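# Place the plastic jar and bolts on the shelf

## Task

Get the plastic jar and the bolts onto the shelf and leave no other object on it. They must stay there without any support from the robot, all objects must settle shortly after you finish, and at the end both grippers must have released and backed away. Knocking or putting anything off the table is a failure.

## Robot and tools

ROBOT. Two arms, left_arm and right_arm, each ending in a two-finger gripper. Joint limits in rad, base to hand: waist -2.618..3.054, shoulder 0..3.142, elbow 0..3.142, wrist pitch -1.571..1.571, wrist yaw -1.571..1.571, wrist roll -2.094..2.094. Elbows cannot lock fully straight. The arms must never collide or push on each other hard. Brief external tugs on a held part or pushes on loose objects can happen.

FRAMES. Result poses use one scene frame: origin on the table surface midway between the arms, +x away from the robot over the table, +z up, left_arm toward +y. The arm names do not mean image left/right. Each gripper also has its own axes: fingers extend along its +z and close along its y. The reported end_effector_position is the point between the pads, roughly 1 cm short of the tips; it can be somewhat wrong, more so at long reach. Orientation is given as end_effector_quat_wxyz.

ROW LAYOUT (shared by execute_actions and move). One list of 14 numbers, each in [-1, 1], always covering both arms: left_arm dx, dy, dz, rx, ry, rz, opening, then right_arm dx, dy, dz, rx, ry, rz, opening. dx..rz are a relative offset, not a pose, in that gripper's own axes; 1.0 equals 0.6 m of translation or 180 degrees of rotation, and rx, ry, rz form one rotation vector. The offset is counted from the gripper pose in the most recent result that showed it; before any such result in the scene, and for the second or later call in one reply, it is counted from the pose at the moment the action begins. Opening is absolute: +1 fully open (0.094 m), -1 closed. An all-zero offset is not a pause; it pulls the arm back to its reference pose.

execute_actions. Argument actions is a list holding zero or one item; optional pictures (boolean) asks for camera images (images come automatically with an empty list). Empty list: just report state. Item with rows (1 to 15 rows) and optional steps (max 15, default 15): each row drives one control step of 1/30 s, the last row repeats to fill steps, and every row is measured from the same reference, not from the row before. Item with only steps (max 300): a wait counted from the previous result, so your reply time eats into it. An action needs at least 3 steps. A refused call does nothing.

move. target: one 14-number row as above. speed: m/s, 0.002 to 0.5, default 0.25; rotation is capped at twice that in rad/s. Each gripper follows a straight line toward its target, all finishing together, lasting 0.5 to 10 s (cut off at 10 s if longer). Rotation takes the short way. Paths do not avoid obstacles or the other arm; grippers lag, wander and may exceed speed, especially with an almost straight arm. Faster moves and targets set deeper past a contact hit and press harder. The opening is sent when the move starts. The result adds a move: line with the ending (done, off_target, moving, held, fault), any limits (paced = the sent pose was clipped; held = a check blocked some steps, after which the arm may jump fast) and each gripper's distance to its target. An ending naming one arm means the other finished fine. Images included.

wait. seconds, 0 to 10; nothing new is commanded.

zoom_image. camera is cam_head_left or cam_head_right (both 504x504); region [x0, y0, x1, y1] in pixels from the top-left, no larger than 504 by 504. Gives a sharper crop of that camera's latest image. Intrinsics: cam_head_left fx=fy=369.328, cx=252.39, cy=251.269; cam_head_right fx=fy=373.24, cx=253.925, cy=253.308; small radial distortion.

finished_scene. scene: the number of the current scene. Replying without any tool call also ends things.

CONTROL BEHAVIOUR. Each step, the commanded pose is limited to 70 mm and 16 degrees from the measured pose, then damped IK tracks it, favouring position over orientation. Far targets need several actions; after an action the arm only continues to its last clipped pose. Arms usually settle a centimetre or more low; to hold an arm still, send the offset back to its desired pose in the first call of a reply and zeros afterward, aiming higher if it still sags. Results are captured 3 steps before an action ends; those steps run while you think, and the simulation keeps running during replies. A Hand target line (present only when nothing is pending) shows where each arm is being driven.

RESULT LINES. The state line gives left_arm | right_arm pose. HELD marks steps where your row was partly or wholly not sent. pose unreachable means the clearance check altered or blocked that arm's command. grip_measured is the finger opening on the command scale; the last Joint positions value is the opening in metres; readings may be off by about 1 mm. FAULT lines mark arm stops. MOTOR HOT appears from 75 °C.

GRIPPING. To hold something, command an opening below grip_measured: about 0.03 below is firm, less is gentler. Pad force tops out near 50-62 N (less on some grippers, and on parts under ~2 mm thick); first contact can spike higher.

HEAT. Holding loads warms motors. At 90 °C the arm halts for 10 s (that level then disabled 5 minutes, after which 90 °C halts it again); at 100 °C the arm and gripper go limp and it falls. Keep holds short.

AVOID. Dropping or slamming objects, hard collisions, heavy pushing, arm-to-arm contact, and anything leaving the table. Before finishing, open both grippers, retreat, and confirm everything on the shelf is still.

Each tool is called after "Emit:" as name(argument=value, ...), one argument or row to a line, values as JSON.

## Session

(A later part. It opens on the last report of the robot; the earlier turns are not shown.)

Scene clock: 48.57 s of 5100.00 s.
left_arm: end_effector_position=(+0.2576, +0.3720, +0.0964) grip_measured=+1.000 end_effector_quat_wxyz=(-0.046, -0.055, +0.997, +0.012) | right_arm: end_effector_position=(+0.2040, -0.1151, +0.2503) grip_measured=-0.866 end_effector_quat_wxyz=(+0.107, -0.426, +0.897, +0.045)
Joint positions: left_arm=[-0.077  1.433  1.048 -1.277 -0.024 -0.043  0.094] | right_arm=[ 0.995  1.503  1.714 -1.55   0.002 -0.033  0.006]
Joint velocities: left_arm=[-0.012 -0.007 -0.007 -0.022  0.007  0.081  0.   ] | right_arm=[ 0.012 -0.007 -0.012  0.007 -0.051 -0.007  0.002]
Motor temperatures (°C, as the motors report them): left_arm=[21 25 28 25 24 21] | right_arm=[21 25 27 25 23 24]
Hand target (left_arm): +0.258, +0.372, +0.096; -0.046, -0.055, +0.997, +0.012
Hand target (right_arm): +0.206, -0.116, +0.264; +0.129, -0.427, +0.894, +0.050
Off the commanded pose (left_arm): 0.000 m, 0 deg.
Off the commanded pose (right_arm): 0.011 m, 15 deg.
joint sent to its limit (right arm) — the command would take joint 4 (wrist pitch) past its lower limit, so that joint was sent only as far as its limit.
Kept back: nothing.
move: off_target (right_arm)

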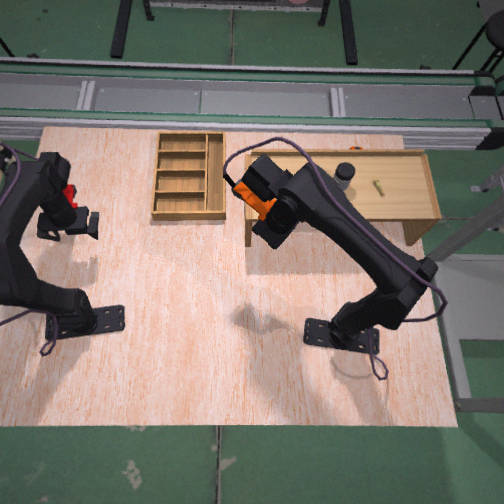

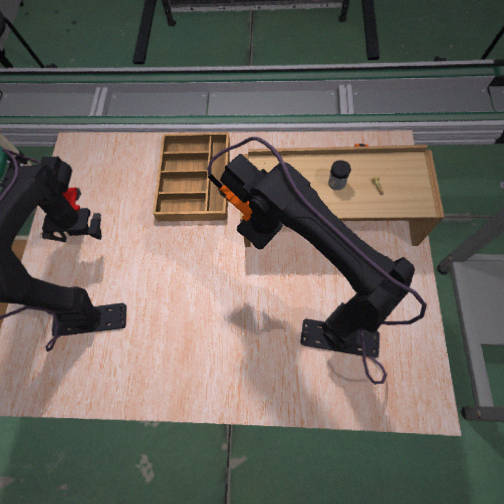

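Emit:
move(
  target=[0,0,0,0,0,0,1,-0.11,-0.233,0.08,0,0,0,-1],
)

Emit:
move(
  target=[0,0,0,0,0,0,1,0,0,0.02,0,0,0,-1],
  speed=0.05,
)

Emit:
move(
  target=[0,0,0,0,0,0,1,0,0,0,0,0,0,-0.3],
)

Emit:
move(
  target=[0,0,0,0,0,0,1,0,0,-0.08,0,0,0,-0.3],
)

Emit:
move(
  target=[0,0,0,0,0,0,1,0.25,0.33,-0.06,0,0,0,-0.3],
)

Scene clock: 50.03 s of 5100.00 s.
left_arm: end_effector_position=(+0.2576, +0.3720, +0.0964) grip_measured=+1.000 end_effector_quat_wxyz=(-0.046, -0.055, +0.997, +0.012) | right_arm: end_effector_position=(+0.3609, -0.1494, +0.2068) grip_measured=-0.866 end_effector_quat_wxyz=(+0.091, -0.423, +0.901, +0.036)
Joint positions: left_arm=[-0.077  1.433  1.048 -1.277 -0.024 -0.043  0.094] | right_arm=[ 0.592  1.902  1.995 -1.481 -0.07  -0.42   0.006]
Joint velocities: left_arm=[-0.017 -0.012 -0.012  0.037  0.022 -0.037  0.   ] | right_arm=[-0.007 -0.002 -0.007 -0.037  0.051  0.007  0.   ]
Motor temperatures (°C, as the motors report them): left_arm=[21 25 28 25 24 21] | right_arm=[21 25 27 25 23 24]
Hand target (left_arm): +0.258, +0.372, +0.096; -0.046, -0.055, +0.997, +0.012
Hand target (right_arm): +0.362, -0.146, +0.221; +0.111, -0.426, +0.897, +0.044
Off the commanded pose (left_arm): 0.000 m, 0 deg.
Off the commanded pose (right_arm): 0.014 m, 2 deg.
Kept back: nothing.
move: off_target (right_arm)

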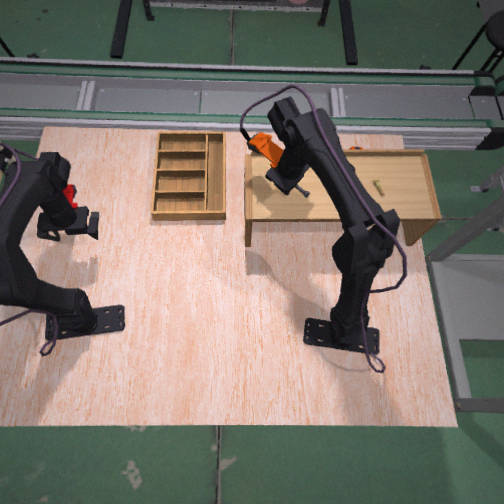

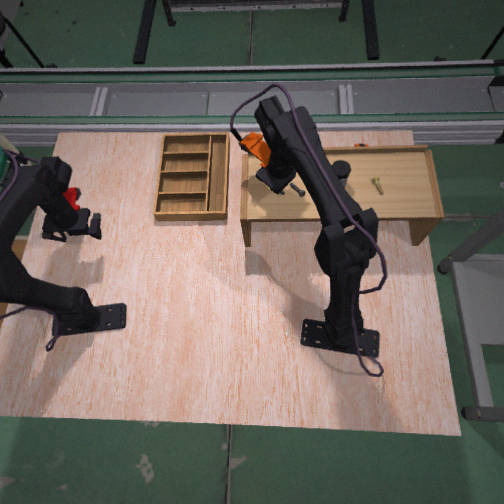

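Scene clock: 50.73 s of 5100.00 s.
left_arm: end_effector_position=(+0.2576, +0.3720, +0.0964) grip_measured=+1.000 end_effector_quat_wxyz=(-0.046, -0.055, +0.997, +0.012) | right_arm: end_effector_position=(+0.3595, -0.1500, +0.1955) grip_measured=-0.866 end_effector_quat_wxyz=(+0.081, -0.423, +0.902, +0.036)
Joint positions: left_arm=[-0.077  1.433  1.048 -1.277 -0.024 -0.043  0.094] | right_arm=[ 0.592  1.902  1.952 -1.457 -0.07  -0.42   0.006]
Joint velocities: left_arm=[-0.002 -0.007 -0.012 -0.066  0.007  0.051  0.   ] | right_arm=[ 0.002 -0.012 -0.012 -0.051 -0.007  0.037  0.001]
Motor temperatures (°C, as the motors report them): left_arm=[21 25 28 25 24 21] | right_arm=[21 25 27 25 23 24]
Hand target (left_arm): +0.258, +0.372, +0.096; -0.046, -0.055, +0.997, +0.012
Hand target (right_arm): +0.362, -0.148, +0.195; +0.090, -0.423, +0.901, +0.036
Off the commanded pose (left_arm): 0.000 m, 0 deg.
Off the commanded pose (right_arm): 0.004 m, 1 deg.
Kept back: nothing.
move: done

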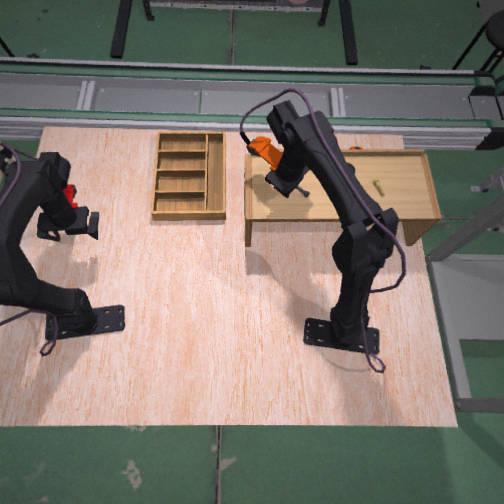

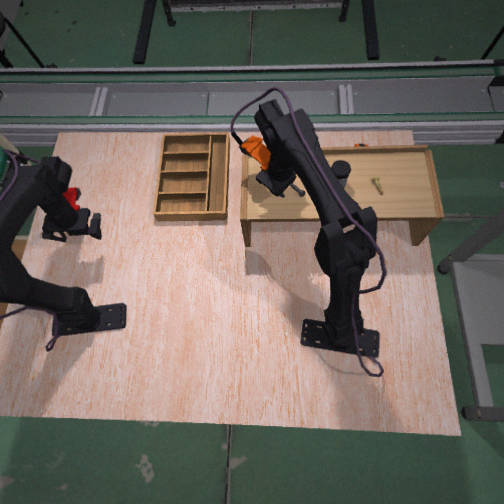

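Scene clock: 51.23 s of 5100.00 s.
left_arm: end_effector_position=(+0.2576, +0.3720, +0.0964) grip_measured=+1.000 end_effector_quat_wxyz=(-0.046, -0.055, +0.997, +0.012) | right_arm: end_effector_position=(+0.3595, -0.1500, +0.1951) grip_measured=-0.303 end_effector_quat_wxyz=(+0.080, -0.423, +0.902, +0.036)
Joint positions: left_arm=[-0.077  1.433  1.048 -1.277 -0.024 -0.043  0.094] | right_arm=[ 0.592  1.903  1.952 -1.458 -0.07  -0.42   0.033]
Joint velocities: left_arm=[ 0.002  0.002  0.002  0.007 -0.051 -0.022  0.   ] | right_arm=[-0.007 -0.012  0.007 -0.066  0.051  0.022 -0.   ]
Motor temperatures (°C, as the motors report them): left_arm=[21 25 28 25 24 21] | right_arm=[21 25 27 25 23 24]
Hand target (left_arm): +0.258, +0.372, +0.096; -0.046, -0.055, +0.997, +0.012
Hand target (right_arm): +0.359, -0.150, +0.195; +0.081, -0.423, +0.902, +0.036
Off the commanded pose (left_arm): 0.000 m, 0 deg.
Off the commanded pose (right_arm): 0.000 m, 0 deg.
Kept back: nothing.
move: done

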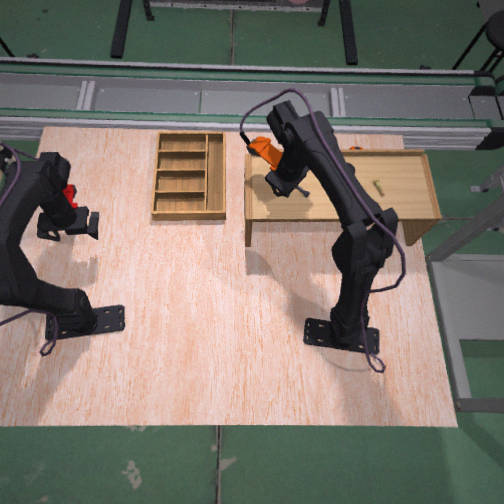

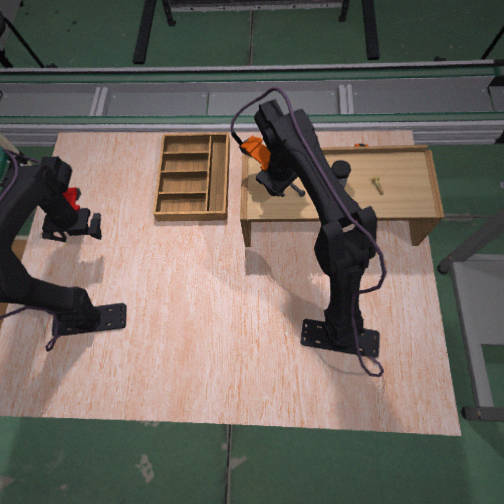

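Scene clock: 52.03 s of 5100.00 s.
left_arm: end_effector_position=(+0.2576, +0.3720, +0.0964) grip_measured=+1.000 end_effector_quat_wxyz=(-0.046, -0.055, +0.997, +0.012) | right_arm: end_effector_position=(+0.3529, -0.1532, +0.2264) grip_measured=-0.303 end_effector_quat_wxyz=(+0.096, -0.423, +0.901, +0.036)
Joint positions: left_arm=[-0.077  1.433  1.048 -1.277 -0.024 -0.043  0.094] | right_arm=[ 0.592  1.885  2.053 -1.546 -0.07  -0.42   0.033]
Joint velocities: left_arm=[ 0.012  0.002 -0.007 -0.022 -0.066  0.11   0.   ] | right_arm=[ 0.007 -0.012 -0.012 -0.051 -0.007  0.022 -0.001]
Motor temperatures (°C, as the motors report them): left_arm=[21 25 28 25 24 21] | right_arm=[21 25 27 25 23 24]
Hand target (left_arm): +0.258, +0.372, +0.096; -0.046, -0.055, +0.997, +0.012
Hand target (right_arm): +0.354, -0.156, +0.242; +0.118, -0.420, +0.899, +0.037
Off the commanded pose (left_arm): 0.000 m, 0 deg.
Off the commanded pose (right_arm): 0.016 m, 2 deg.
joint sent to its limit (right arm) — the command would take joint 4 (wrist pitch) past its lower limit, so that joint was sent only as far as its limit.
Kept back: nothing.
move: off_target (right_arm)

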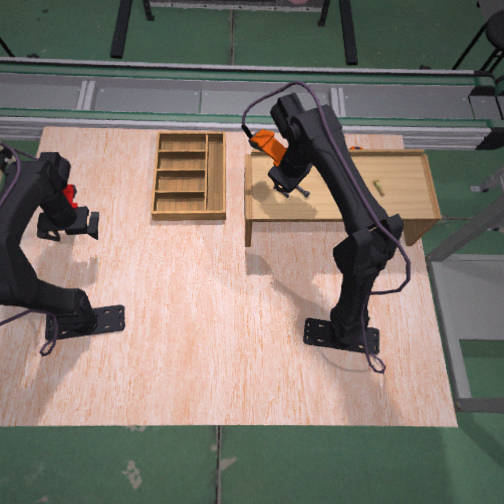

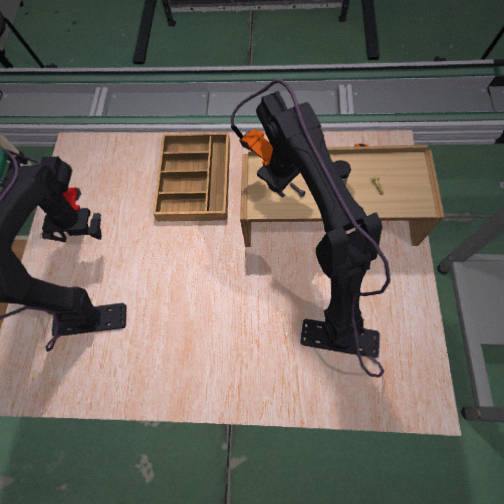

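Scene clock: 53.80 s of 5100.00 s.
left_arm: end_effector_position=(+0.2576, +0.3720, +0.0964) grip_measured=+1.000 end_effector_quat_wxyz=(-0.046, -0.055, +0.997, +0.012) | right_arm: end_effector_position=(+0.0983, -0.1419, +0.2298) grip_measured=-0.303 end_effector_quat_wxyz=(+0.098, -0.423, +0.899, +0.056)
Joint positions: left_arm=[-0.077  1.433  1.048 -1.277 -0.024 -0.043  0.094] | right_arm=[ 1.345  1.198  1.398 -1.552  0.053  0.318  0.033]
Joint velocities: left_arm=[-0.002 -0.012  0.007 -0.022  0.037 -0.051  0.   ] | right_arm=[-0.007 -0.007 -0.007 -0.022 -0.022 -0.007  0.   ]
Motor temperatures (°C, as the motors report them): left_arm=[21 25 28 25 24 21] | right_arm=[21 25 27 25 23 24]
Hand target (left_arm): +0.258, +0.372, +0.096; -0.046, -0.055, +0.997, +0.012
Hand target (right_arm): +0.098, -0.146, +0.229; +0.103, -0.423, +0.899, +0.052
Off the commanded pose (left_arm): 0.000 m, 0 deg.
Off the commanded pose (right_arm): 0.005 m, 2 deg.
joint sent to its limit (right arm) — the command would take joint 4 (wrist pitch) past its lower limit, so that joint was sent only as far as its limit.
Kept back: nothing.
move: done

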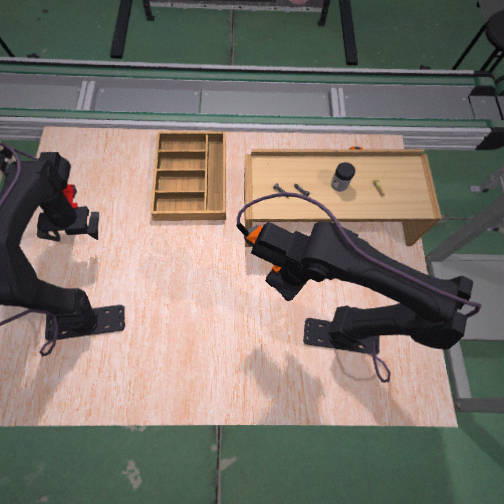

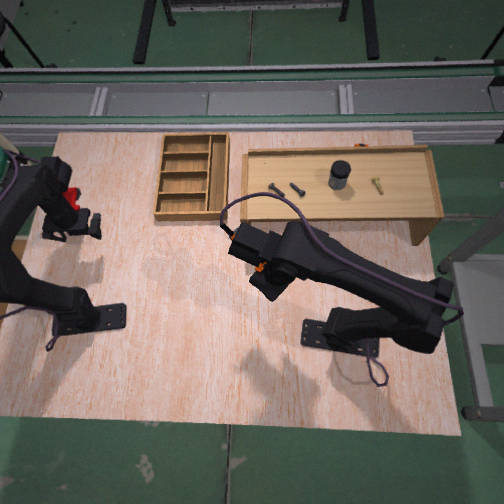

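Emit:
finished_scene(
  scene=2,
)

The scene is finished: the task was done.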